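# Slide a door fully open with a Stretch 3 robot

## Task

Push or pull the sliding door until it reaches its fully open stop and remains there without the robot holding it. The door must not be slammed in either direction, the coffee table must still be standing upright when you end, and the robot itself must not tip over or finish leaning.

## Robot and tools

ROBOT. The robot is a Hello Robot Stretch 3 with a single arm: a two-wheeled base, a lift that rides up and down a mast, and a telescoping arm that reaches out to the robot's right side. The base cannot strafe, so to move the gripper forward or back you drive the base. The base measures 0.33 m long by 0.34 m wide and spins about the point midway between its drive wheels, 0.05 m behind its front edge. With the arm pulled in and the wrist folded, a spin in place sweeps a 0.28 m radius; an unfolded, level gripper reaches past that circle.

FRAMES. Base frame: origin on the floor between the drive wheels, x ahead, y to the left, z up. hand_pose is reported in this frame, at the point where closed fingertips meet; with all wrist joints at zero its x axis is up, y points back along the arm toward the mast, z toward the robot's rear. The odometry frame is where the base frame was at the start of the scene. Heading is positive to the left, between -3.142 and 3.142.

execute_actions. Argument actions: a list holding one action or nothing (an empty list just reports state and pictures). An action may contain base, joints, both, and optionally contact_limits; the parts start together. base takes exactly one command, each a relative offset from where the base last reported itself: {"translate_m": d}, metres straight ahead (negative backward), range -1 to 1; or {"rotate_rad": d}, radians spun in place, counter-clockwise positive, range -3.2 to 3.2. joints is a set of absolute targets keyed by joint name: lift_m 0 to 1.1 (arm height on mast); arm_m 0 to 0.52 (extension); wrist_yaw_rad -1.345 to 4.42 (0 along the arm, positive toward the front, 3.0 folded over the base); wrist_pitch_rad -1.57 to 0.451 (0 level, negative tips fingertips down); wrist_roll_rad -2.911 to 2.911 (0 fingers side by side); gripper_m -0.089 to 0.179 (bigger is wider; actual fingertip gap is smaller than the value, 0 below 0.007); head_pan_rad -3.953 to 1.73 (0 forward, positive left, -1.57 along the arm); head_tilt_rad -1.53 to 0.419 (negative looks down). contact_limits accepts only arm_m: an effort percent, 1 to 100, at which the arm motion halts with contact_stop; smaller is gentler, too small halts immediately, and values above the maximum are clipped. cameras: list from head_camera, nav_camera, wrist_camera, all; omitted or null gives all, [] gives none. Unknown keys or out-of-range numbers make the whole call rejected with no motion. An action runs at most 15 s. Joints or base left out of an action may keep straining toward an earlier target.

wait: seconds from 0 to 10; commands nothing and returns the same report. zoom_image: camera plus region [x0, y0, x1, y1] in pixels from the top-left, no larger than 504 by 504, on that camera's latest full image. finished_scene: scene number (1 or 2); ends the scene permanently and says whether the task succeeded.

RESULTS. base_status and joint_status tell how each commanded motion ended: done (for the base, the wheels turned the full amount even if they slipped), off_target (resting short and possibly still pushing), contact_stop, time_out, torque_fault. After the last three the joint forgets its target; an arm or lift that hit contact_stop goes slack until commanded again. on_its_own describes uncommanded joints; its "held at" is a target, not a position. motor_effort is percent of maximum, positive toward higher joint values, bracketed value = peak during the action; readings carry sizeable error and noise. Effort outside rest range means pushing or carrying. Positive wheel effort drives forward. lidar_m: 12 distances for 30-degree sectors starting straight ahead and going counter-clockwise (4th left, 7th behind, 10th right), in a plane 0.17 m high, 0.15 to 12 m, "-" for nothing; it misses glass, thin legs, and sectors blocked by the mast or a low lift. wrist_depth_mm and head_depth_mm: 7 by 7 grids of median depths (wrist 45 to 1000 mm, head 280 to 4000 mm, head picture sideways). base_odometry counts wheel turns, so slip looks like motion; compare turned_by_wheels with turned_by_imu. base_tilt gives forward and right lean in degrees with a fixed bias of up to about 4. The pictures line lists cameras in image order.

PRACTICE. The base moves fast (0.30 m/s, 1.9 rad/s) only when stowed: lift_m under 0.30, arm_m under 0.03, wrist_yaw_rad over 2.54; otherwise 0.10 m/s and 0.63 rad/s. Fold or unfold the wrist only with lift_m between 0.32 and 0.95, wrist_pitch_rad -0.4, roll near 0; once folded the lift may go down to 0.25. With yaw below -0.4 keep pitch at -0.5 or lower. Move the door gently with a contact limit and modest steps so it does not slam, then let go and confirm it stays open. Pushing on something rigid with the gripper above about 0.45 m, pushing again after a contact_stop, or driving while hooked on something fixed can tip the robot; if base_tilt shows a lean, back the gripper off, reverse the last move in small steps, and lower lift_m to about 0.2 if needed. The base and wrist have no contact stop; a wrist pushed hard goes limp for 10 s (torque_fault). Avoid bumping the coffee table. The robot keeps holding its last command while you think, and loose items may occasionally get nudged.

Each tool is called after "Request:" as name([rows], argument=value, ...), one row to a line, values as JSON.

## Session

Request:
execute_actions(actions=[])

Scene clock: 0.00 s.
base_odometry: x=+0.000 y=+0.000 heading=+0.000 (m, m, rad; odometry frame)
turned_by_wheels: +0.000 (rad since the last result)
turned_by_imu: +0.000 (rad since the last result)
base_tilt: forward=+0.2 right=+1.0 (deg)
lidar_m: 1.76 1.29 1.61 1.52 1.51 1.07 0.75 0.74 0.78 1.13 2.28 2.29
head_depth_mm: 1977 2231 2262 2258 2277 2301 2229 / 1980 2122 2124 2141 2135 2154 2125 / 1924 1996 2005 2001 2015 2031 2018 / 1841 1882 1879 1895 1914 1914 1933 / 1769 1775 1790 1786 1802 1825 1831 / 1681 1686 1699 1708 1718 1724 1013 / 1603 1616 1624 1625 1627 1485 1005
base_status: not commanded
joint_positions: lift_m=+0.435 arm_m=+0.000 wrist_yaw_rad=+2.804 wrist_pitch_rad=-0.316 wrist_roll_rad=+0.003 gripper_m=+0.037 head_pan_rad=-0.007 head_tilt_rad=-0.019
joint_status: not commanded
motor_effort: left_wheel=+0 right_wheel=-1 lift_m=+32 arm_m=+0 wrist_yaw_rad=-1 wrist_pitch_rad=+5 wrist_roll_rad=+0 gripper_m=+0 head_pan_rad=+0 head_tilt_rad=+1 (%)
hand_pose: x=+0.0570 y=+0.0776 z=+0.4710 quat_wxyz=(+0.227, +0.708, -0.008, +0.669) (m; base frame)
wrist_depth_mm: - - - - - - - / - - - - - - - / - - - - - - - / - - - - - - - / - 990 - - - - - / - 793 802 797 833 816 823 / 652 - 647 673 662 678 680
pictures: head_camera (sideways: a quarter turn clockwise sets it upright), nav_camera (sideways: a quarter turn counterclockwise sets it upright), wrist_camera
Images, in order (width x height): head_camera 896x504, nav_camera 672x504, wrist_camera 644x364.

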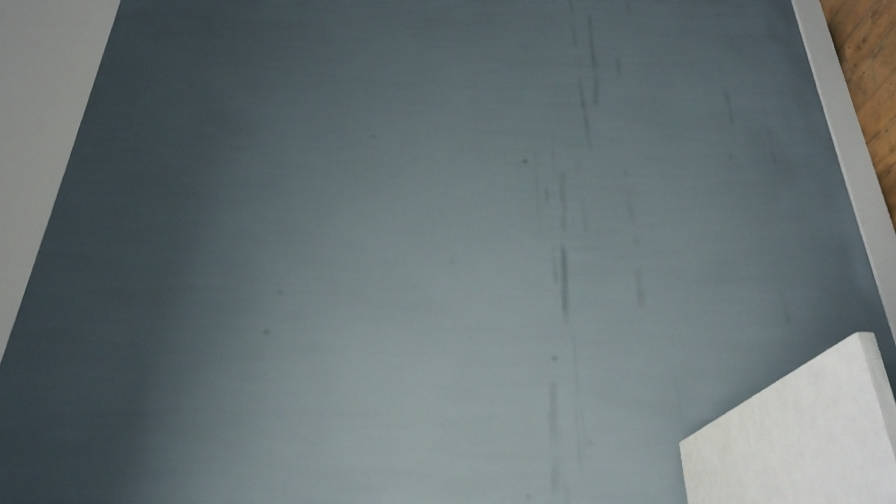

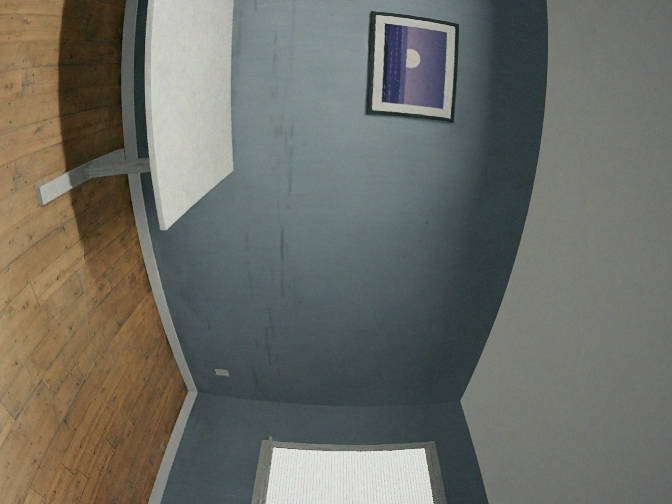

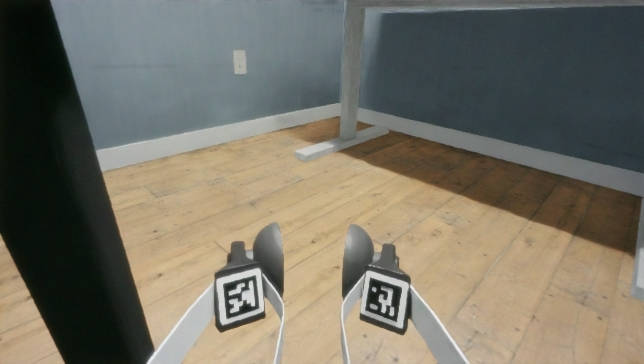

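Request:
execute_actions([
  {"base":{"rotate_rad":-1.04},"joints":{"head_pan_rad":-1.2,"head_tilt_rad":-0.6}},
])

Request:
execute_actions([
  {"joints":{"head_pan_rad":-2.3}},
])

Scene clock: 2.70 s.
base_odometry: x=+0.000 y=+0.000 heading=-1.040 (m, m, rad; odometry frame)
turned_by_wheels: -1.040 (rad since the last result)
turned_by_imu: -1.050 (rad since the last result)
base_tilt: forward=+0.0 right=+1.1 (deg)
lidar_m: 2.28 2.30 1.76 1.29 1.84 1.52 1.49 1.06 0.75 0.74 0.78 1.14
head_depth_mm: 590 641 700 774 866 981 1128 / 615 670 737 820 923 1052 1195 / 642 702 779 870 987 1137 1231 / 672 737 823 924 1058 1238 1254 / 706 779 870 986 1138 1349 1250 / 740 823 926 1060 1237 1409 1241 / 780 873 993 1147 1374 1466 1244
base_status: done
joint_positions: lift_m=+0.435 arm_m=+0.000 wrist_yaw_rad=+2.804 wrist_pitch_rad=-0.316 wrist_roll_rad=+0.003 gripper_m=+0.037 head_pan_rad=-1.193 head_tilt_rad=-0.593
joint_status: all done
motor_effort: left_wheel=+4(8) right_wheel=-4(6) lift_m=+32(32) arm_m=+0(0) wrist_yaw_rad=+0(0) wrist_pitch_rad=+4(5) wrist_roll_rad=+0(0) gripper_m=+0(0) head_pan_rad=-5(54) head_tilt_rad=-2(28) (%)
hand_pose: x=+0.0570 y=+0.0776 z=+0.4710 quat_wxyz=(+0.227, +0.708, -0.008, +0.669) (m; base frame)
wrist_depth_mm: - - - - - - - / - - - - - - - / - - - - - - - / - - - - - - - / - 993 - - - - - / - 780 795 793 837 840 834 / 651 - 646 663 663 672 686
pictures: head_camera (sideways: a quarter turn clockwise sets it upright), nav_camera (sideways: a quarter turn counterclockwise sets it upright), wrist_camera
Images, in order (width x height): head_camera 896x504, nav_camera 672x504, wrist_camera 644x364.

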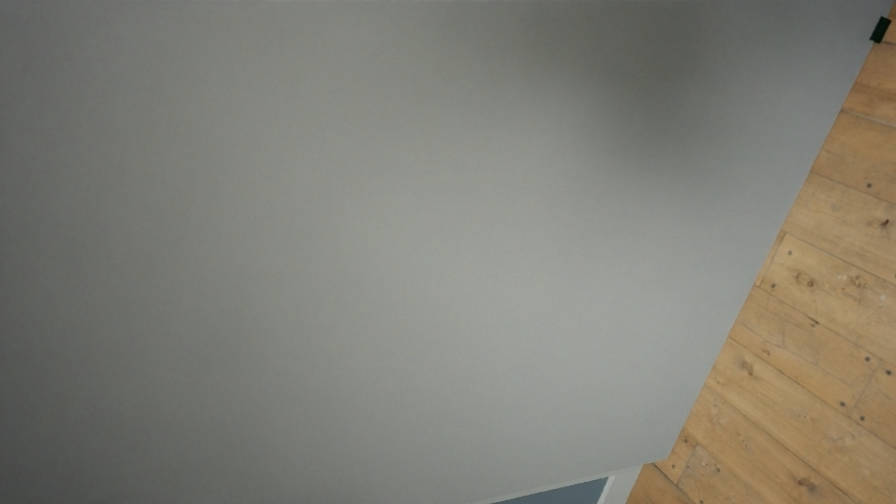

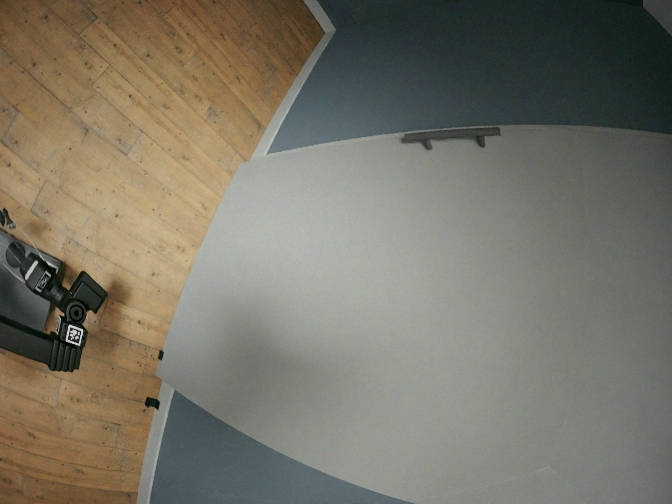

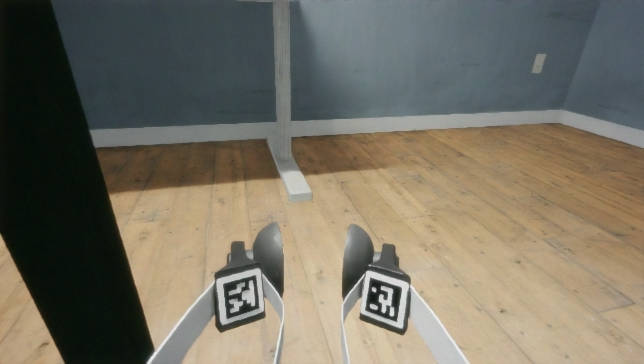

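Scene clock: 3.83 s.
base_odometry: x=+0.000 y=+0.000 heading=-1.040 (m, m, rad; odometry frame)
turned_by_wheels: +0.000 (rad since the last result)
turned_by_imu: +0.000 (rad since the last result)
base_tilt: forward=+0.0 right=+1.2 (deg)
lidar_m: 2.29 2.29 1.77 1.29 1.84 1.52 1.49 1.07 0.75 0.74 0.78 1.13
head_depth_mm: 1054 1201 1400 1659 1812 1499 1269 / 970 1089 1244 1459 1712 1493 1264 / 898 999 1133 1299 1533 1481 1260 / 832 918 1030 1168 1355 1444 1255 / 776 854 949 1060 1213 1381 1252 / 732 795 877 977 1103 1262 1249 / 689 747 816 888 951 1041 1175
base_status: not commanded
joint_positions: lift_m=+0.435 arm_m=+0.000 wrist_yaw_rad=+2.804 wrist_pitch_rad=-0.316 wrist_roll_rad=+0.003 gripper_m=+0.037 head_pan_rad=-2.293 head_tilt_rad=-0.593
joint_status: all done
motor_effort: left_wheel=+4(4) right_wheel=-4(4) lift_m=+32(32) arm_m=-1(0) wrist_yaw_rad=+1(0) wrist_pitch_rad=+5(5) wrist_roll_rad=+0(0) gripper_m=+0(0) head_pan_rad=-5(53) head_tilt_rad=-3(2) (%)
hand_pose: x=+0.0570 y=+0.0776 z=+0.4710 quat_wxyz=(+0.227, +0.708, -0.008, +0.669) (m; base frame)
wrist_depth_mm: - - - - - - - / - - - - - - - / - - - - - - - / - - - - - - - / - 979 - - - - - / - 798 811 789 823 824 831 / 643 - 644 673 658 695 684
pictures: head_camera (sideways: a quarter turn clockwise sets it upright), nav_camera (sideways: a quarter turn counterclockwise sets it upright), wrist_camera
Images, in order (width x height): head_camera 896x504, nav_camera 672x504, wrist_camera 644x364.

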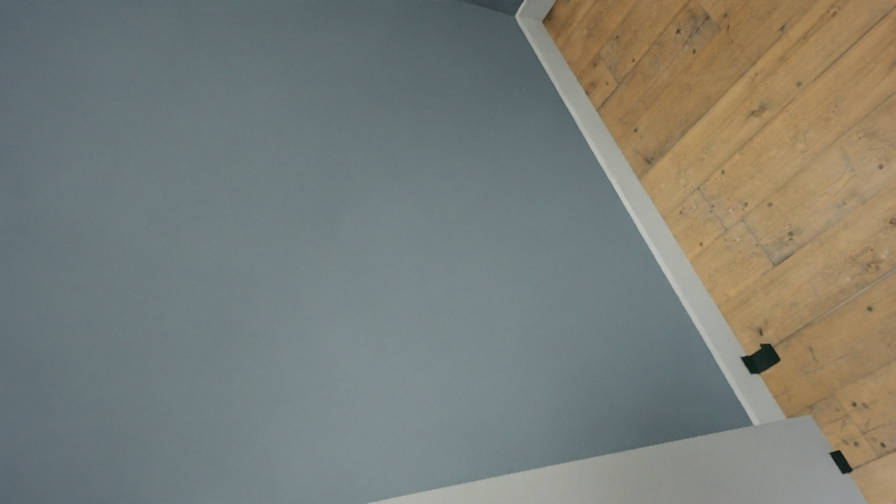

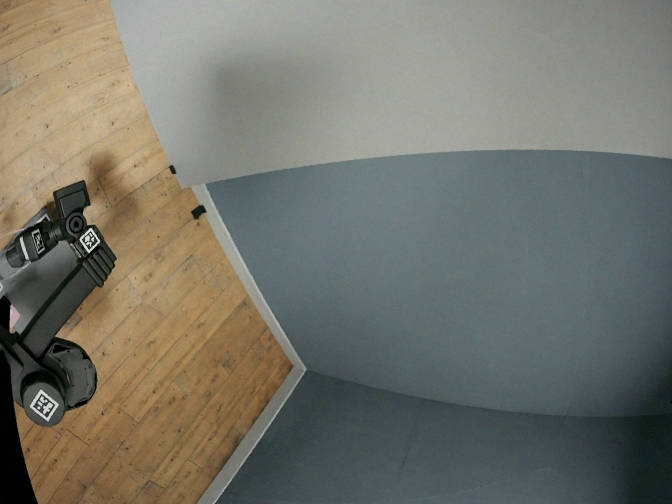

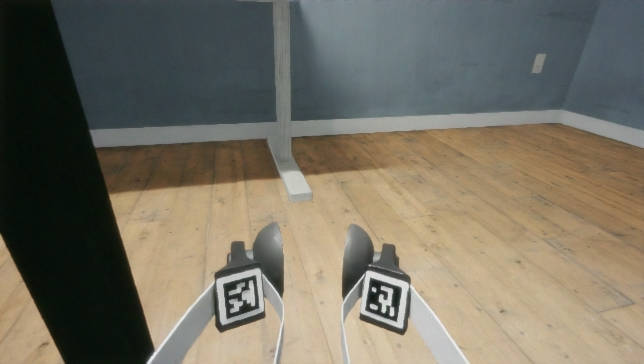

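Request:
execute_actions([
  {"base":{"rotate_rad":-0.3},"joints":{"lift_m":0.29,"head_pan_rad":-1.57,"head_tilt_rad":-0.9}},
], cameras=[])

Request:
execute_actions([
  {"base":{"translate_m":0.92}},
], cameras=[])

Request:
execute_actions([
  {"base":{"rotate_rad":0.225},"joints":{"lift_m":0.35,"wrist_yaw_rad":0,"gripper_m":0}},
])

Scene clock: 6.13 s.
base_odometry: x=+0.000 y=+0.000 heading=-1.340 (m, m, rad; odometry frame)
turned_by_wheels: -0.300 (rad since the last result)
turned_by_imu: -0.303 (rad since the last result)
base_tilt: forward=+0.1 right=+1.1 (deg)
lidar_m: 1.72 2.29 1.96 1.29 1.73 1.61 1.49 1.49 0.91 0.74 0.74 0.87
head_depth_mm: 776 907 1099 1403 1449 1277 1137 / 758 884 1063 1348 1443 1273 1134 / 740 864 1032 1289 1429 1268 1163 / 661 769 934 1171 1410 1258 1164 / 646 748 885 1090 1355 1259 1132 / 632 728 862 1056 1347 1251 1122 / 620 712 837 1016 1293 1254 1123
base_status: done
joint_positions: lift_m=+0.290 arm_m=+0.000 wrist_yaw_rad=+2.804 wrist_pitch_rad=-0.316 wrist_roll_rad=+0.003 gripper_m=+0.037 head_pan_rad=-1.577 head_tilt_rad=-0.889
joint_status: all done
motor_effort: left_wheel=+5(8) right_wheel=-3(6) lift_m=+23(22) arm_m=+0(0) wrist_yaw_rad=+0(0) wrist_pitch_rad=+5(5) wrist_roll_rad=+0(0) gripper_m=+0(1) head_pan_rad=+4(51) head_tilt_rad=-3(23) (%)
hand_pose: x=+0.0570 y=+0.0776 z=+0.3266 quat_wxyz=(+0.227, +0.708, -0.008, +0.669) (m; base frame)
wrist_depth_mm: - - - - - - - / - - - - - - - / - - - - - - - / - 962 - 985 - - - / - 732 786 784 773 768 786 / - 592 607 606 625 624 624 / 484 - 493 502 498 516 520
pictures: none
No camera images: the call's "cameras" was empty. Leave "cameras" out to get every camera's image.

Scene clock: 10.90 s.
base_odometry: x=+0.211 y=-0.895 heading=-1.339 (m, m, rad; odometry frame)
turned_by_wheels: +0.000 (rad since the last result)
turned_by_imu: -0.001 (rad since the last result)
base_tilt: forward=+0.1 right=+1.1 (deg)
lidar_m: 1.27 1.39 1.64 1.93 1.62 2.29 2.39 1.00 0.60 0.53 0.58 0.71
head_depth_mm: 496 584 707 897 1231 1268 1136 / 486 567 684 860 1165 1269 1136 / 474 552 662 827 1101 1263 1165 / 418 498 628 795 1049 1260 1164 / 454 524 635 820 1083 1252 1131 / 501 592 688 828 1074 1247 1118 / 485 563 667 811 1036 1230 1122
base_status: done
joint_positions: lift_m=+0.290 arm_m=+0.000 wrist_yaw_rad=+2.804 wrist_pitch_rad=-0.316 wrist_roll_rad=+0.003 gripper_m=+0.037 head_pan_rad=-1.577 head_tilt_rad=-0.889
joint_status: not commanded
motor_effort: left_wheel=+4(12) right_wheel=-3(6) lift_m=+23(23) arm_m=+0(0) wrist_yaw_rad=+0(0) wrist_pitch_rad=+5(5) wrist_roll_rad=+0(0) gripper_m=+0(0) head_pan_rad=+4(4) head_tilt_rad=-5(3) (%)
hand_pose: x=+0.0570 y=+0.0776 z=+0.3265 quat_wxyz=(+0.227, +0.708, -0.008, +0.669) (m; base frame)
wrist_depth_mm: - - - - - - - / - - - - - - - / - - - - - - - / - 957 998 - - - - / - 727 772 780 773 769 790 / - 586 609 604 620 622 630 / 495 - 495 503 496 512 519
pictures: none
No camera images: the call's "cameras" was empty. Leave "cameras" out to get every camera's image.

Scene clock: 13.30 s.
base_odometry: x=+0.211 y=-0.895 heading=-1.115 (m, m, rad; odometry frame)
turned_by_wheels: +0.225 (rad since the last result)
turned_by_imu: +0.227 (rad since the last result)
base_tilt: forward=+0.0 right=+1.2 (deg)
lidar_m: 1.39 1.44 1.97 1.94 2.01 2.41 2.35 0.75 0.55 0.53 0.62 0.85
head_depth_mm: 441 522 621 766 1006 1254 1138 / 434 487 589 770 1004 1245 1135 / 460 536 622 769 1009 1242 1165 / 501 595 709 856 1096 1253 - / 514 594 709 875 1149 1259 1128 / 515 596 710 879 1153 1256 1126 / 515 598 710 882 1156 1251 1120
base_status: done
joint_positions: lift_m=+0.350 arm_m=+0.000 wrist_yaw_rad=+0.002 wrist_pitch_rad=-0.316 wrist_roll_rad=+0.003 gripper_m=+0.000 head_pan_rad=-1.577 head_tilt_rad=-0.889
joint_status: all done
motor_effort: left_wheel=-3(7) right_wheel=+2(7) lift_m=+40(43) arm_m=+0(0) wrist_yaw_rad=-2(2) wrist_pitch_rad=+5(5) wrist_roll_rad=+0(0) gripper_m=-2(88) head_pan_rad=+4(3) head_tilt_rad=-4(4) (%)
hand_pose: x=-0.0211 y=-0.3812 z=+0.3857 quat_wxyz=(+0.698, +0.112, -0.699, -0.111) (m; base frame)
wrist_depth_mm: 314 311 309 302 250 251 252 / 332 335 334 321 267 268 268 / 358 359 357 342 289 287 288 / 387 389 392 361 311 309 312 / 417 419 421 392 336 338 337 / 460 466 454 - 370 372 369 / 483 490 487 476 408 409 404
pictures: head_camera (sideways: a quarter turn clockwise sets it upright), nav_camera (sideways: a quarter turn counterclockwise sets it upright), wrist_camera
Images, in order (width x height): head_camera 896x504, nav_camera 672x504, wrist_camera 644x364.

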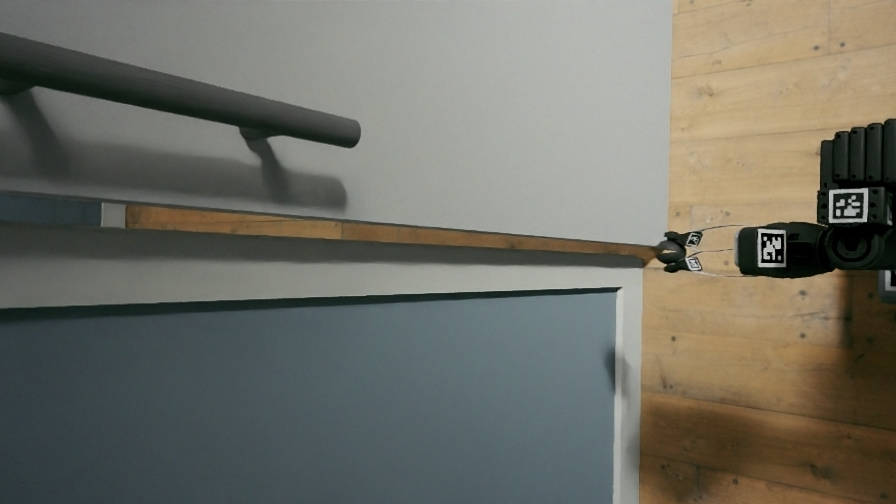

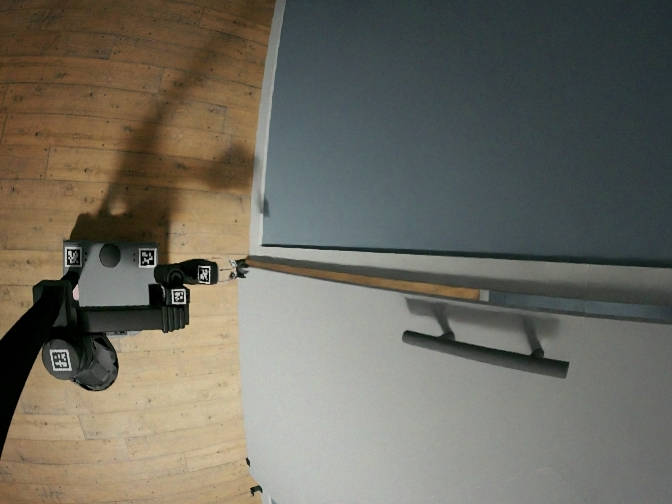

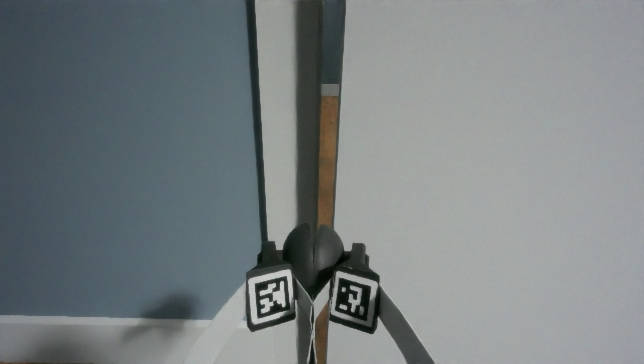

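Request:
execute_actions([
  {"base":{"translate_m":0.03},"joints":{"arm_m":0.175}},
], cameras=[])

Request:
execute_actions([
  {"base":{"translate_m":-0.18}},
])

Scene clock: 15.93 s.
base_odometry: x=+0.224 y=-0.922 heading=-1.115 (m, m, rad; odometry frame)
turned_by_wheels: +0.000 (rad since the last result)
turned_by_imu: -0.001 (rad since the last result)
base_tilt: forward=+0.1 right=+1.0 (deg)
lidar_m: 1.36 1.41 1.92 1.94 2.01 2.43 2.35 0.76 0.55 0.54 0.62 0.85
head_depth_mm: 411 488 621 770 1005 1248 1140 / 450 522 589 769 1005 1248 1137 / 520 568 658 796 1008 - 1141 / 503 581 691 852 1100 1221 1134 / 514 596 709 879 1148 1259 1131 / 514 594 711 881 1151 1259 1120 / 516 595 710 879 1154 1257 1120
base_status: done
joint_positions: lift_m=+0.350 arm_m=+0.175 wrist_yaw_rad=+0.001 wrist_pitch_rad=-0.316 wrist_roll_rad=+0.003 gripper_m=+0.000 head_pan_rad=-1.577 head_tilt_rad=-0.889
joint_status: all done
motor_effort: left_wheel=-2(4) right_wheel=+3(6) lift_m=+40(40) arm_m=+3(4) wrist_yaw_rad=+0(1) wrist_pitch_rad=+5(5) wrist_roll_rad=+0(0) gripper_m=-2(2) head_pan_rad=+3(3) head_tilt_rad=-3(3) (%)
hand_pose: x=-0.0213 y=-0.5556 z=+0.3857 quat_wxyz=(+0.698, +0.112, -0.699, -0.112) (m; base frame)
wrist_depth_mm: 154 153 151 141 - 95 93 / 164 164 162 151 170 100 100 / 176 177 174 163 - 107 107 / 190 190 190 175 157 116 116 / 206 206 206 188 155 126 126 / 226 225 223 - 143 138 138 / 251 248 249 236 153 152 152
pictures: none
No camera images: the call's "cameras" was empty. Leave "cameras" out to get every camera's image.

Scene clock: 19.07 s.
base_odometry: x=+0.145 y=-0.761 heading=-1.115 (m, m, rad; odometry frame)
turned_by_wheels: +0.000 (rad since the last result)
turned_by_imu: +0.000 (rad since the last result)
base_tilt: forward=+0.1 right=+1.1 (deg)
lidar_m: 1.53 1.60 2.02 1.93 2.00 2.29 2.24 0.75 0.55 0.55 0.60 0.85
head_depth_mm: 458 523 588 768 1004 1254 1139 / 2609 2317 647 769 1003 1249 1143 / 2596 2437 1983 1654 1163 - 1139 / 2595 2438 1974 1664 1471 1226 1133 / 2609 2424 1956 1615 1377 1260 1127 / 598 624 714 856 1150 1256 1120 / 503 584 710 881 1149 1253 1122
base_status: done
joint_positions: lift_m=+0.350 arm_m=+0.175 wrist_yaw_rad=+0.002 wrist_pitch_rad=-0.321 wrist_roll_rad=+0.001 gripper_m=+0.000 head_pan_rad=-1.577 head_tilt_rad=-0.889
joint_status: not commanded
motor_effort: left_wheel=-2(18) right_wheel=+2(34) lift_m=+39(40) arm_m=+2(3) wrist_yaw_rad=-1(82) wrist_pitch_rad=+6(7) wrist_roll_rad=+1(1) gripper_m=-2(12) head_pan_rad=+4(4) head_tilt_rad=-4(4) (%)
hand_pose: x=-0.0211 y=-0.5552 z=+0.3847 quat_wxyz=(+0.698, +0.114, -0.698, -0.113) (m; base frame)
wrist_depth_mm: 188 271 - - - - 130 / 189 264 - - - - 129 / 191 267 - - - - 128 / 193 268 - - - - 128 / 199 271 833 887 862 833 130 / 215 274 686 - 695 187 139 / 232 275 549 560 576 185 151
pictures: head_camera (sideways: a quarter turn clockwise sets it upright), nav_camera (sideways: a quarter turn counterclockwise sets it upright), wrist_camera
Images, in order (width x height): head_camera 896x504, nav_camera 672x504, wrist_camera 644x364.

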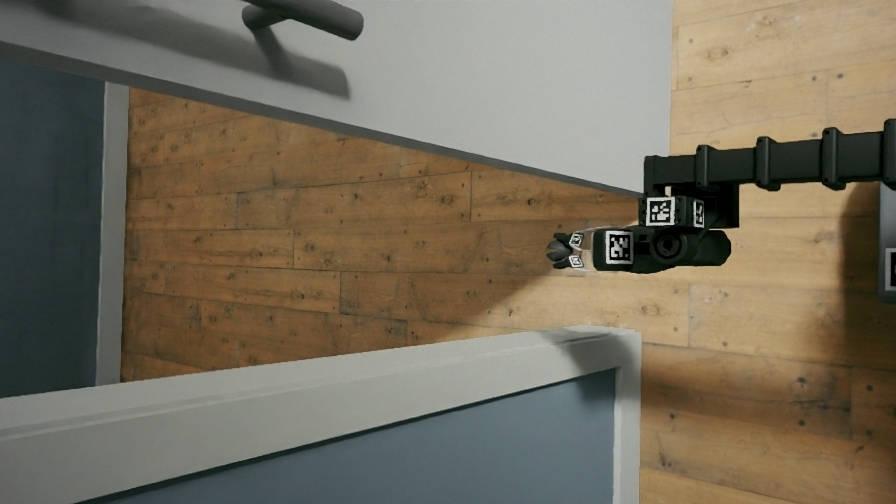

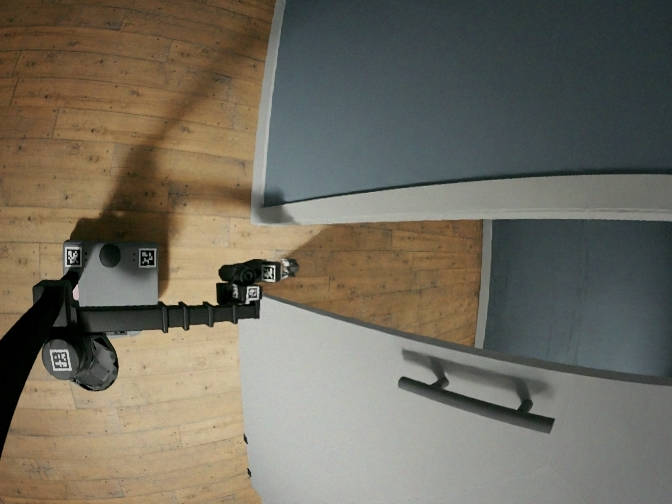

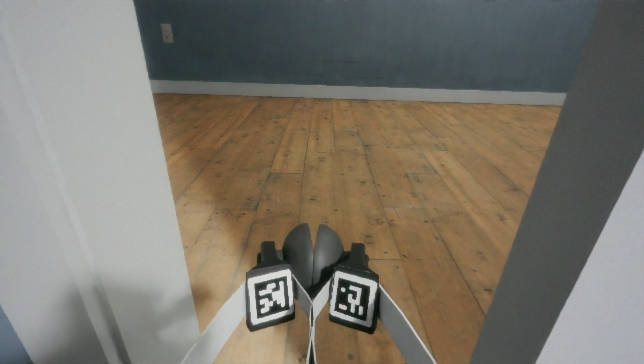

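It coasts. I'll end with small steps.

Request:
execute_actions([
  {"base":{"translate_m":-0.55},"joints":{"head_pan_rad":-1.9}},
])

Request:
execute_actions([
  {"base":{"translate_m":-0.1},"joints":{"head_pan_rad":-2.3,"head_tilt_rad":0.2}},
])

Scene clock: 25.93 s.
base_odometry: x=-0.097 y=-0.267 heading=-1.115 (m, m, rad; odometry frame)
turned_by_wheels: +0.000 (rad since the last result)
turned_by_imu: +0.000 (rad since the last result)
base_tilt: forward=+0.2 right=+1.0 (deg)
lidar_m: 2.09 2.17 2.01 1.48 1.90 1.75 1.69 0.75 0.55 0.53 0.97 0.91
head_depth_mm: 529 625 763 986 1365 1277 1139 / 511 599 727 925 1269 1267 1136 / 494 575 694 867 1165 1261 1148 / 460 530 656 822 1066 1261 1137 / 454 523 636 786 1064 1218 1123 / 464 2193 1912 1643 1422 1249 1116 / 2510 2376 1947 1639 1427 1252 1117
base_status: done
joint_positions: lift_m=+0.350 arm_m=+0.175 wrist_yaw_rad=+0.002 wrist_pitch_rad=-0.323 wrist_roll_rad=+0.001 gripper_m=+0.000 head_pan_rad=-1.893 head_tilt_rad=-0.889
joint_status: all done
motor_effort: left_wheel=-2(19) right_wheel=+2(34) lift_m=+39(38) arm_m=+3(3) wrist_yaw_rad=-1(81) wrist_pitch_rad=+7(7) wrist_roll_rad=+1(1) gripper_m=-2(11) head_pan_rad=-4(33) head_tilt_rad=-4(5) (%)
hand_pose: x=-0.0211 y=-0.5551 z=+0.3843 quat_wxyz=(+0.698, +0.114, -0.698, -0.113) (m; base frame)
wrist_depth_mm: - - - - - 93 93 / - - - - - 99 99 / - - - - 148 107 107 / - - - - 146 115 115 / 811 823 845 892 143 125 125 / 643 664 681 - 141 138 137 / 552 555 550 561 155 152 151
pictures: head_camera (sideways: a quarter turn clockwise sets it upright), nav_camera (sideways: a quarter turn counterclockwise sets it upright), wrist_camera
Images, in order (width x height): head_camera 896x504, nav_camera 672x504, wrist_camera 644x364.

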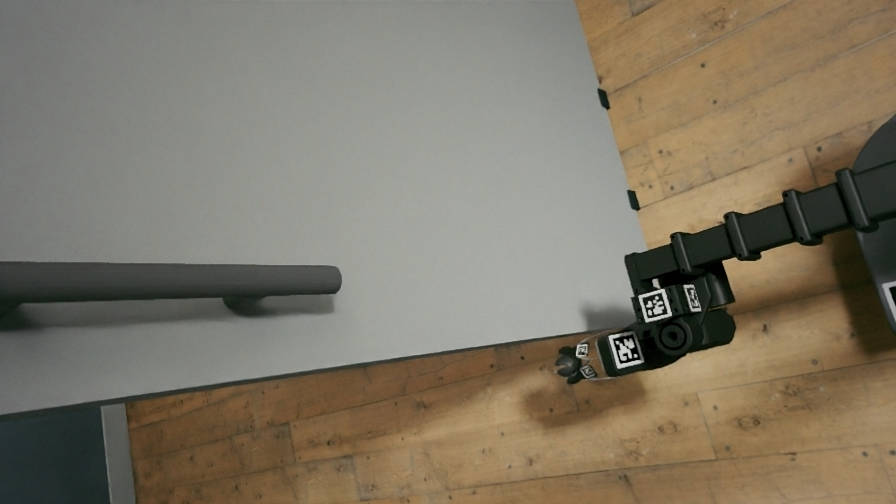

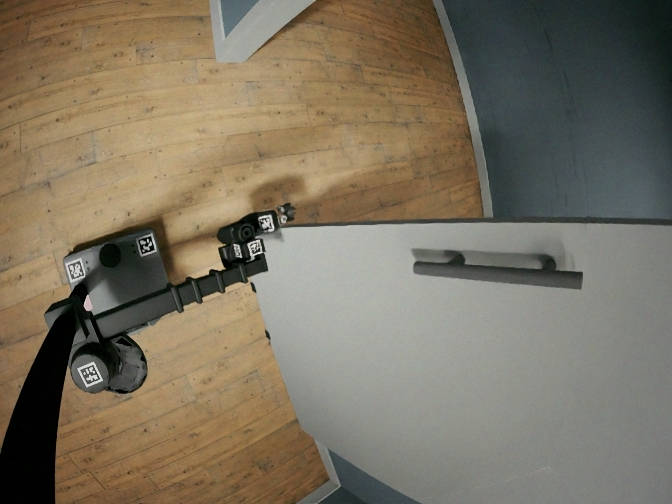

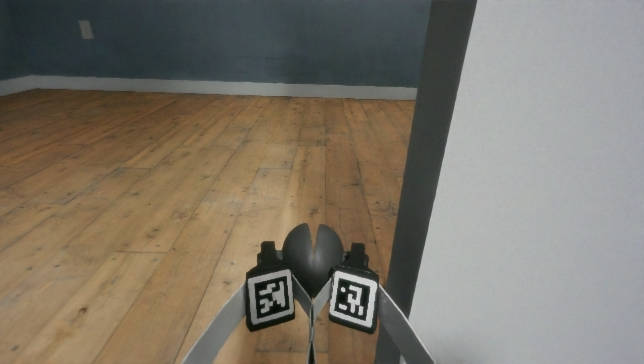

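Scene clock: 28.00 s.
base_odometry: x=-0.142 y=-0.177 heading=-1.115 (m, m, rad; odometry frame)
turned_by_wheels: +0.000 (rad since the last result)
turned_by_imu: +0.000 (rad since the last result)
base_tilt: forward=+0.1 right=+1.1 (deg)
lidar_m: 2.19 2.27 2.01 1.49 1.83 1.65 1.59 0.75 0.55 0.54 2.95 0.98
head_depth_mm: 1205 1079 1029 982 935 895 859 / 974 934 895 858 824 792 764 / 854 822 792 763 735 711 687 / 764 735 712 688 665 645 625 / 686 665 643 625 606 589 572 / 626 606 589 573 557 543 531 / 574 557 543 529 516 504 492
base_status: done
joint_positions: lift_m=+0.350 arm_m=+0.175 wrist_yaw_rad=+0.002 wrist_pitch_rad=-0.324 wrist_roll_rad=+0.001 gripper_m=+0.000 head_pan_rad=-2.293 head_tilt_rad=+0.185
joint_status: all done
motor_effort: left_wheel=-2(19) right_wheel=+2(32) lift_m=+39(39) arm_m=+2(2) wrist_yaw_rad=-1(79) wrist_pitch_rad=+7(8) wrist_roll_rad=+1(1) gripper_m=-1(12) head_pan_rad=-4(37) head_tilt_rad=+6(39) (%)
hand_pose: x=-0.0210 y=-0.5549 z=+0.3840 quat_wxyz=(+0.698, +0.115, -0.698, -0.114) (m; base frame)
wrist_depth_mm: - - - - - 104 93 / - - - - - 103 99 / - - - - - 110 107 / - - - - - 117 115 / 809 801 834 906 775 126 126 / 658 656 680 - 172 138 138 / 551 557 557 569 168 153 152
pictures: head_camera (sideways: a quarter turn clockwise sets it upright), nav_camera (sideways: a quarter turn counterclockwise sets it upright), wrist_camera
Images, in order (width x height): head_camera 896x504, nav_camera 672x504, wrist_camera 644x364.

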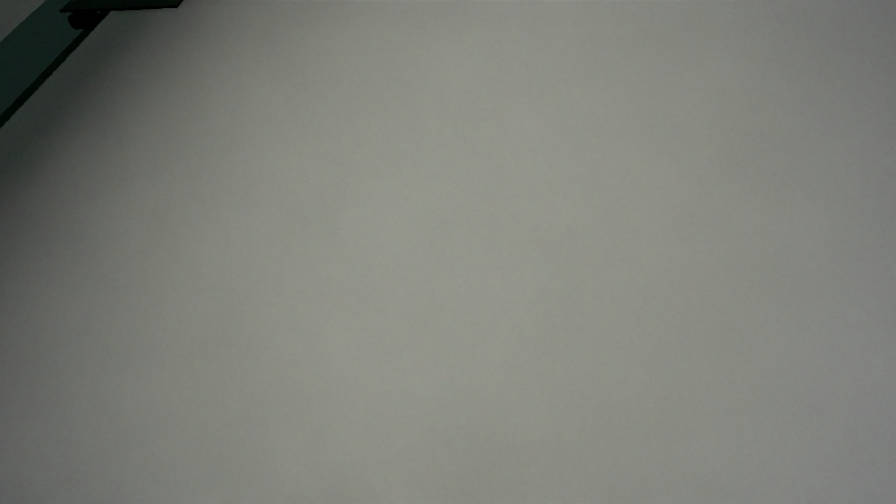

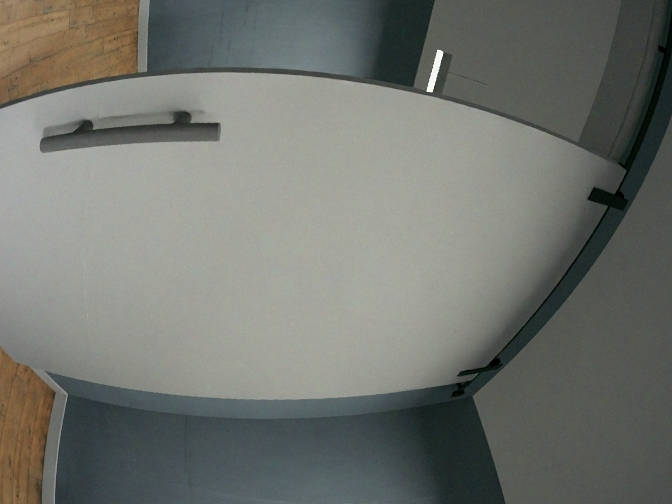

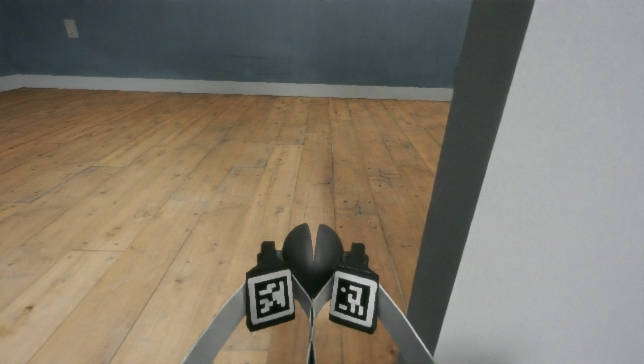

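Request:
execute_actions([
  {"base":{"translate_m":-0.1},"joints":{"head_pan_rad":-2.65,"head_tilt_rad":0.4}},
], cameras=["head_camera"])

Request:
execute_actions([
  {"base":{"translate_m":-0.06}},
])

Scene clock: 30.57 s.
base_odometry: x=-0.186 y=-0.088 heading=-1.115 (m, m, rad; odometry frame)
turned_by_wheels: +0.000 (rad since the last result)
turned_by_imu: +0.000 (rad since the last result)
base_tilt: forward=+0.0 right=+1.2 (deg)
lidar_m: 2.29 2.37 2.01 1.50 2.01 1.54 1.49 0.75 0.55 0.53 2.95 1.07
head_depth_mm: 1208 1490 1635 1515 1414 1331 1262 / 1207 1499 1719 1595 1491 1392 1321 / 1209 1497 1779 1652 1521 1413 1327 / 1213 1453 1279 1185 1107 1036 974 / 1212 1136 1033 970 917 870 826 / 1079 912 863 820 782 749 718 / 821 783 745 714 683 656 633
base_status: done
joint_positions: lift_m=+0.350 arm_m=+0.175 wrist_yaw_rad=+0.002 wrist_pitch_rad=-0.323 wrist_roll_rad=+0.001 gripper_m=+0.000 head_pan_rad=-2.643 head_tilt_rad=+0.383
joint_status: all done
motor_effort: left_wheel=-1(14) right_wheel=+2(23) lift_m=+38(39) arm_m=+2(2) wrist_yaw_rad=-1(57) wrist_pitch_rad=+7(7) wrist_roll_rad=+1(1) gripper_m=-2(9) head_pan_rad=-4(35) head_tilt_rad=+7(22) (%)
hand_pose: x=-0.0210 y=-0.5550 z=+0.3841 quat_wxyz=(+0.698, +0.115, -0.698, -0.114) (m; base frame)
wrist_depth_mm: - - - - 116 92 93 / - - - - 114 99 99 / - - - - 112 107 106 / - - - - 119 115 115 / 808 826 830 892 128 125 125 / 660 657 674 - 137 137 137 / 556 559 559 567 152 152 151
pictures: head_camera (sideways: a quarter turn clockwise sets it upright)
Images, in order (width x height): head_camera 896x504.

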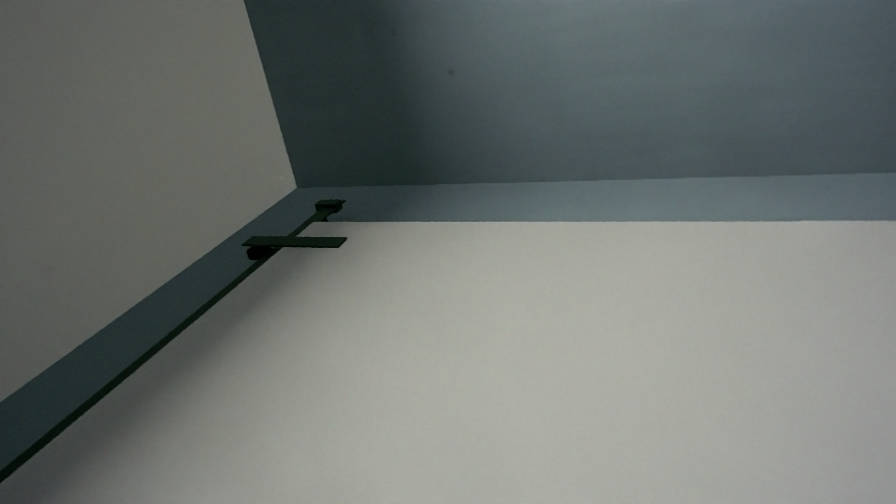

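Scene clock: 32.47 s.
base_odometry: x=-0.212 y=-0.034 heading=-1.116 (m, m, rad; odometry frame)
turned_by_wheels: +0.000 (rad since the last result)
turned_by_imu: +0.000 (rad since the last result)
base_tilt: forward=+0.2 right=+1.1 (deg)
lidar_m: 2.31 2.44 2.00 1.51 2.01 1.48 1.43 0.75 0.55 0.53 2.94 1.12
head_depth_mm: 1204 1499 1553 1454 1357 1279 1209 / 1205 1499 1653 1533 1429 1342 1262 / 1213 1505 1734 1606 1475 1382 1295 / 1207 1455 1280 1182 1109 1042 977 / 1210 1141 1031 972 919 870 825 / 1087 916 865 822 784 750 719 / 821 781 746 714 684 657 633
base_status: done
joint_positions: lift_m=+0.350 arm_m=+0.175 wrist_yaw_rad=+0.002 wrist_pitch_rad=-0.324 wrist_roll_rad=+0.001 gripper_m=+0.000 head_pan_rad=-2.643 head_tilt_rad=+0.383
joint_status: not commanded
motor_effort: left_wheel=-1(15) right_wheel=+1(26) lift_m=+39(39) arm_m=+2(2) wrist_yaw_rad=-1(63) wrist_pitch_rad=+7(7) wrist_roll_rad=+1(1) gripper_m=-2(9) head_pan_rad=-4(4) head_tilt_rad=+6(6) (%)
hand_pose: x=-0.0210 y=-0.5549 z=+0.3840 quat_wxyz=(+0.698, +0.115, -0.698, -0.114) (m; base frame)
wrist_depth_mm: - - - - 137 93 93 / - - - - 137 99 99 / - - - - 134 107 106 / - - - - 132 115 115 / 802 833 840 304 130 125 125 / 653 660 680 - 141 137 137 / 552 552 561 251 155 152 151
pictures: head_camera (sideways: a quarter turn clockwise sets it upright), nav_camera (sideways: a quarter turn counterclockwise sets it upright), wrist_camera
Images, in order (width x height): head_camera 896x504, nav_camera 672x504, wrist_camera 644x364.

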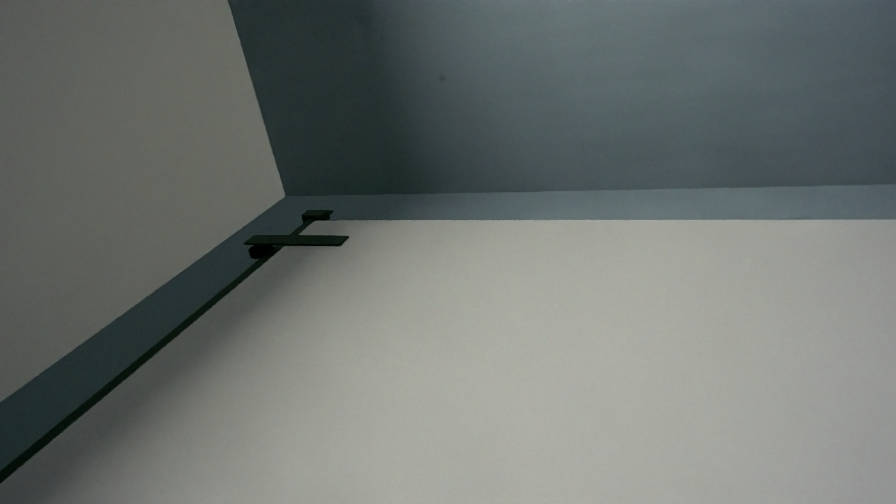

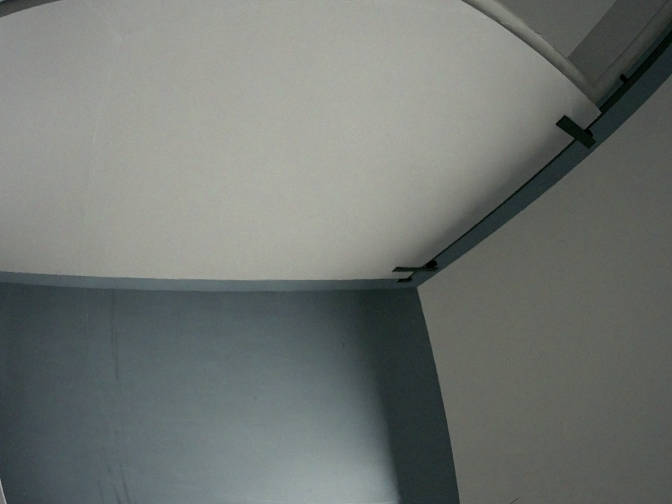

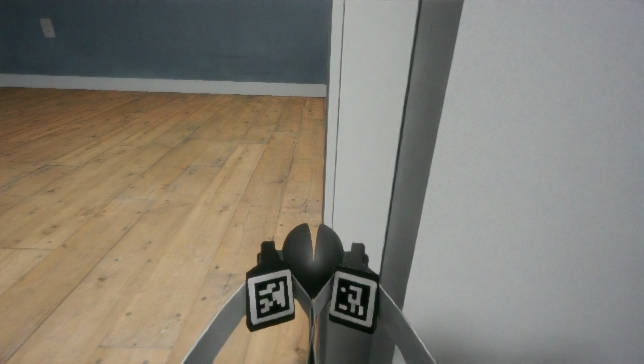

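Request:
execute_actions([
  {"base":{"translate_m":-0.05}},
], cameras=["wrist_camera"])

Request:
execute_actions([
  {"base":{"translate_m":0.05}},
])

Scene clock: 34.73 s.
base_odometry: x=-0.234 y=+0.011 heading=-1.116 (m, m, rad; odometry frame)
turned_by_wheels: +0.000 (rad since the last result)
turned_by_imu: +0.000 (rad since the last result)
base_tilt: forward=+0.1 right=+1.1 (deg)
lidar_m: 2.32 2.49 2.01 1.52 1.95 1.43 1.38 0.75 0.55 0.53 2.95 1.16
head_depth_mm: 1201 1495 1499 1404 1306 1236 1162 / 1206 1494 1596 1487 1377 1291 1213 / 1207 1497 1681 1538 1434 1349 1262 / 1207 1450 1280 1189 1108 1038 978 / 1207 1144 1034 974 917 871 829 / 1087 913 867 821 784 750 719 / 820 779 744 714 687 658 635
base_status: done
joint_positions: lift_m=+0.350 arm_m=+0.175 wrist_yaw_rad=+0.009 wrist_pitch_rad=-0.323 wrist_roll_rad=+0.001 gripper_m=+0.000 head_pan_rad=-2.643 head_tilt_rad=+0.383
joint_status: not commanded
motor_effort: left_wheel=+0(11) right_wheel=-1(18) lift_m=+39(39) arm_m=+2(2) wrist_yaw_rad=-6(48) wrist_pitch_rad=+7(7) wrist_roll_rad=+1(1) gripper_m=-3(8) head_pan_rad=-3(4) head_tilt_rad=+6(7) (%)
hand_pose: x=-0.0195 y=-0.5550 z=+0.3843 quat_wxyz=(+0.698, +0.117, -0.697, -0.111) (m; base frame)
wrist_depth_mm: - - - 141 95 93 93 / - - - 150 102 99 99 / - - - 162 108 107 106 / - - - 175 117 115 114 / 803 827 788 187 126 125 125 / 657 667 682 - 137 137 136 / 551 552 537 231 152 152 150
pictures: wrist_camera
Images, in order (width x height): wrist_camera 644x364.

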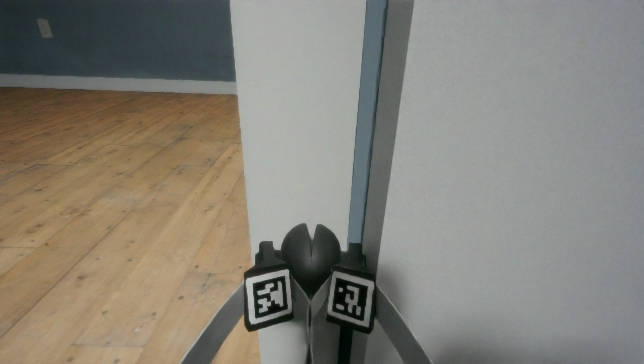

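Scene clock: 36.43 s.
base_odometry: x=-0.212 y=-0.034 heading=-1.116 (m, m, rad; odometry frame)
turned_by_wheels: +0.000 (rad since the last result)
turned_by_imu: -0.001 (rad since the last result)
base_tilt: forward=+0.1 right=+1.2 (deg)
lidar_m: 2.32 2.43 2.01 1.50 2.02 1.48 1.43 0.75 0.55 0.54 2.95 1.12
head_depth_mm: 1203 1486 1558 1451 1356 1275 1206 / 1208 1498 1664 1533 1422 1345 1263 / 1210 1500 1732 1602 1474 1380 1298 / 1210 1453 1275 1190 1105 1038 979 / 1208 1139 1030 970 916 873 828 / 1085 915 865 823 784 750 718 / 821 780 746 715 685 658 634
base_status: done
joint_positions: lift_m=+0.350 arm_m=+0.175 wrist_yaw_rad=+0.002 wrist_pitch_rad=-0.323 wrist_roll_rad=+0.001 gripper_m=+0.000 head_pan_rad=-2.643 head_tilt_rad=+0.383
joint_status: not commanded
motor_effort: left_wheel=-2(4) right_wheel=+2(5) lift_m=+39(39) arm_m=+2(2) wrist_yaw_rad=-1(7) wrist_pitch_rad=+7(7) wrist_roll_rad=+1(1) gripper_m=-2(3) head_pan_rad=-4(4) head_tilt_rad=+7(7) (%)
hand_pose: x=-0.0211 y=-0.5551 z=+0.3843 quat_wxyz=(+0.698, +0.114, -0.698, -0.113) (m; base frame)
wrist_depth_mm: - - - - 140 130 94 / - - - - 150 129 99 / - - - - 162 127 107 / - - - 986 178 126 115 / 809 814 823 283 190 130 125 / 665 648 683 - 204 140 137 / 546 549 560 249 211 152 151
pictures: head_camera (sideways: a quarter turn clockwise sets it upright), nav_camera (sideways: a quarter turn counterclockwise sets it upright), wrist_camera
Images, in order (width x height): head_camera 896x504, nav_camera 672x504, wrist_camera 644x364.

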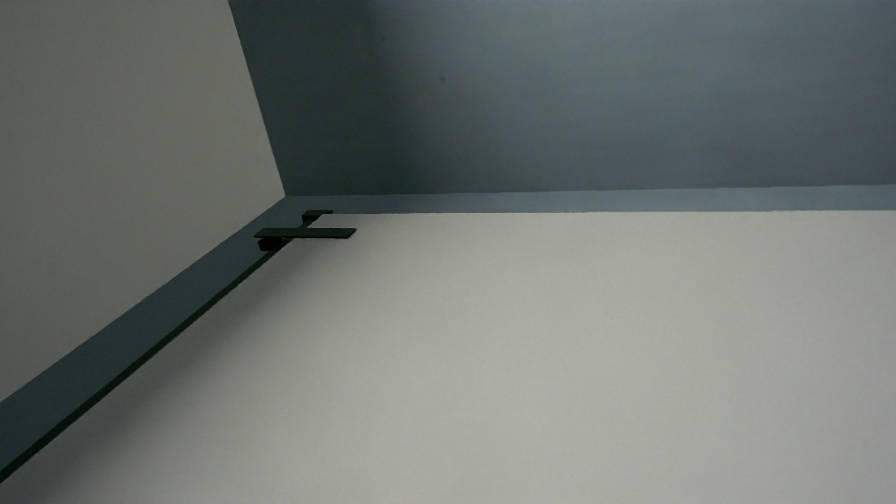

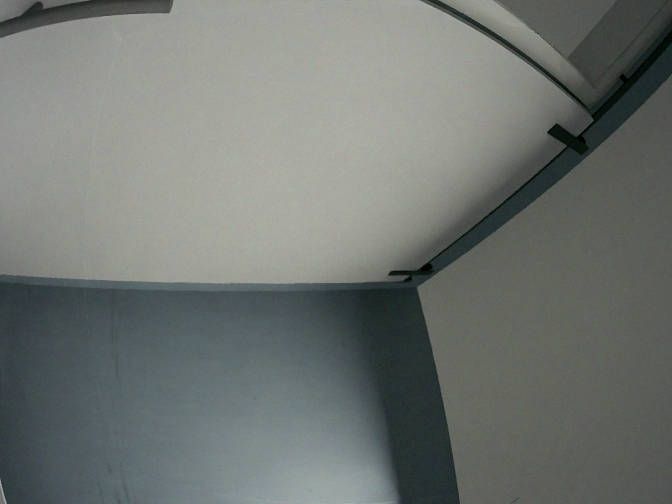

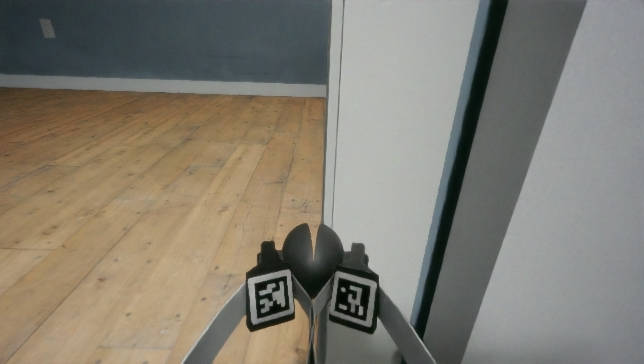

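Stop not yet confirmed.

Request:
execute_actions([
  {"base":{"translate_m":-0.08}},
], cameras=["wrist_camera"])

Scene clock: 39.03 s.
base_odometry: x=-0.247 y=+0.038 heading=-1.116 (m, m, rad; odometry frame)
turned_by_wheels: +0.000 (rad since the last result)
turned_by_imu: +0.000 (rad since the last result)
base_tilt: forward=+0.2 right=+1.1 (deg)
lidar_m: 2.32 2.52 2.01 1.52 1.91 1.40 1.34 0.75 0.55 0.53 2.96 1.19
head_depth_mm: 1203 1494 1467 1367 1277 1201 1140 / 1212 1497 1557 1435 1344 1261 1187 / 1205 1498 1656 1520 1416 1328 1238 / 1215 1441 1280 1189 1109 1037 976 / 1213 1136 1033 973 916 868 827 / 1086 913 861 820 784 748 718 / 822 780 745 714 683 658 635
base_status: done
joint_positions: lift_m=+0.350 arm_m=+0.175 wrist_yaw_rad=+0.012 wrist_pitch_rad=-0.323 wrist_roll_rad=+0.001 gripper_m=+0.000 head_pan_rad=-2.643 head_tilt_rad=+0.383
joint_status: not commanded
motor_effort: left_wheel=+0(11) right_wheel=-2(17) lift_m=+39(40) arm_m=+2(2) wrist_yaw_rad=-9(45) wrist_pitch_rad=+7(7) wrist_roll_rad=+1(1) gripper_m=-3(7) head_pan_rad=-4(5) head_tilt_rad=+7(7) (%)
hand_pose: x=-0.0187 y=-0.5550 z=+0.3843 quat_wxyz=(+0.698, +0.118, -0.697, -0.110) (m; base frame)
wrist_depth_mm: - - 141 150 95 93 92 / - - 151 161 101 99 98 / - - 163 173 108 106 106 / - - 175 186 116 115 114 / 810 821 192 199 126 125 124 / 652 659 620 - 137 136 136 / 548 546 237 241 152 151 150
pictures: wrist_camera
Images, in order (width x height): wrist_camera 644x364.

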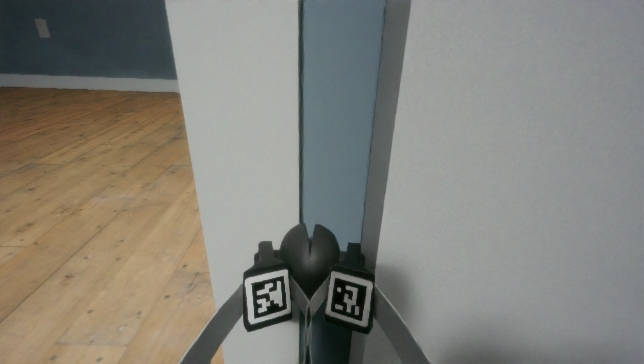

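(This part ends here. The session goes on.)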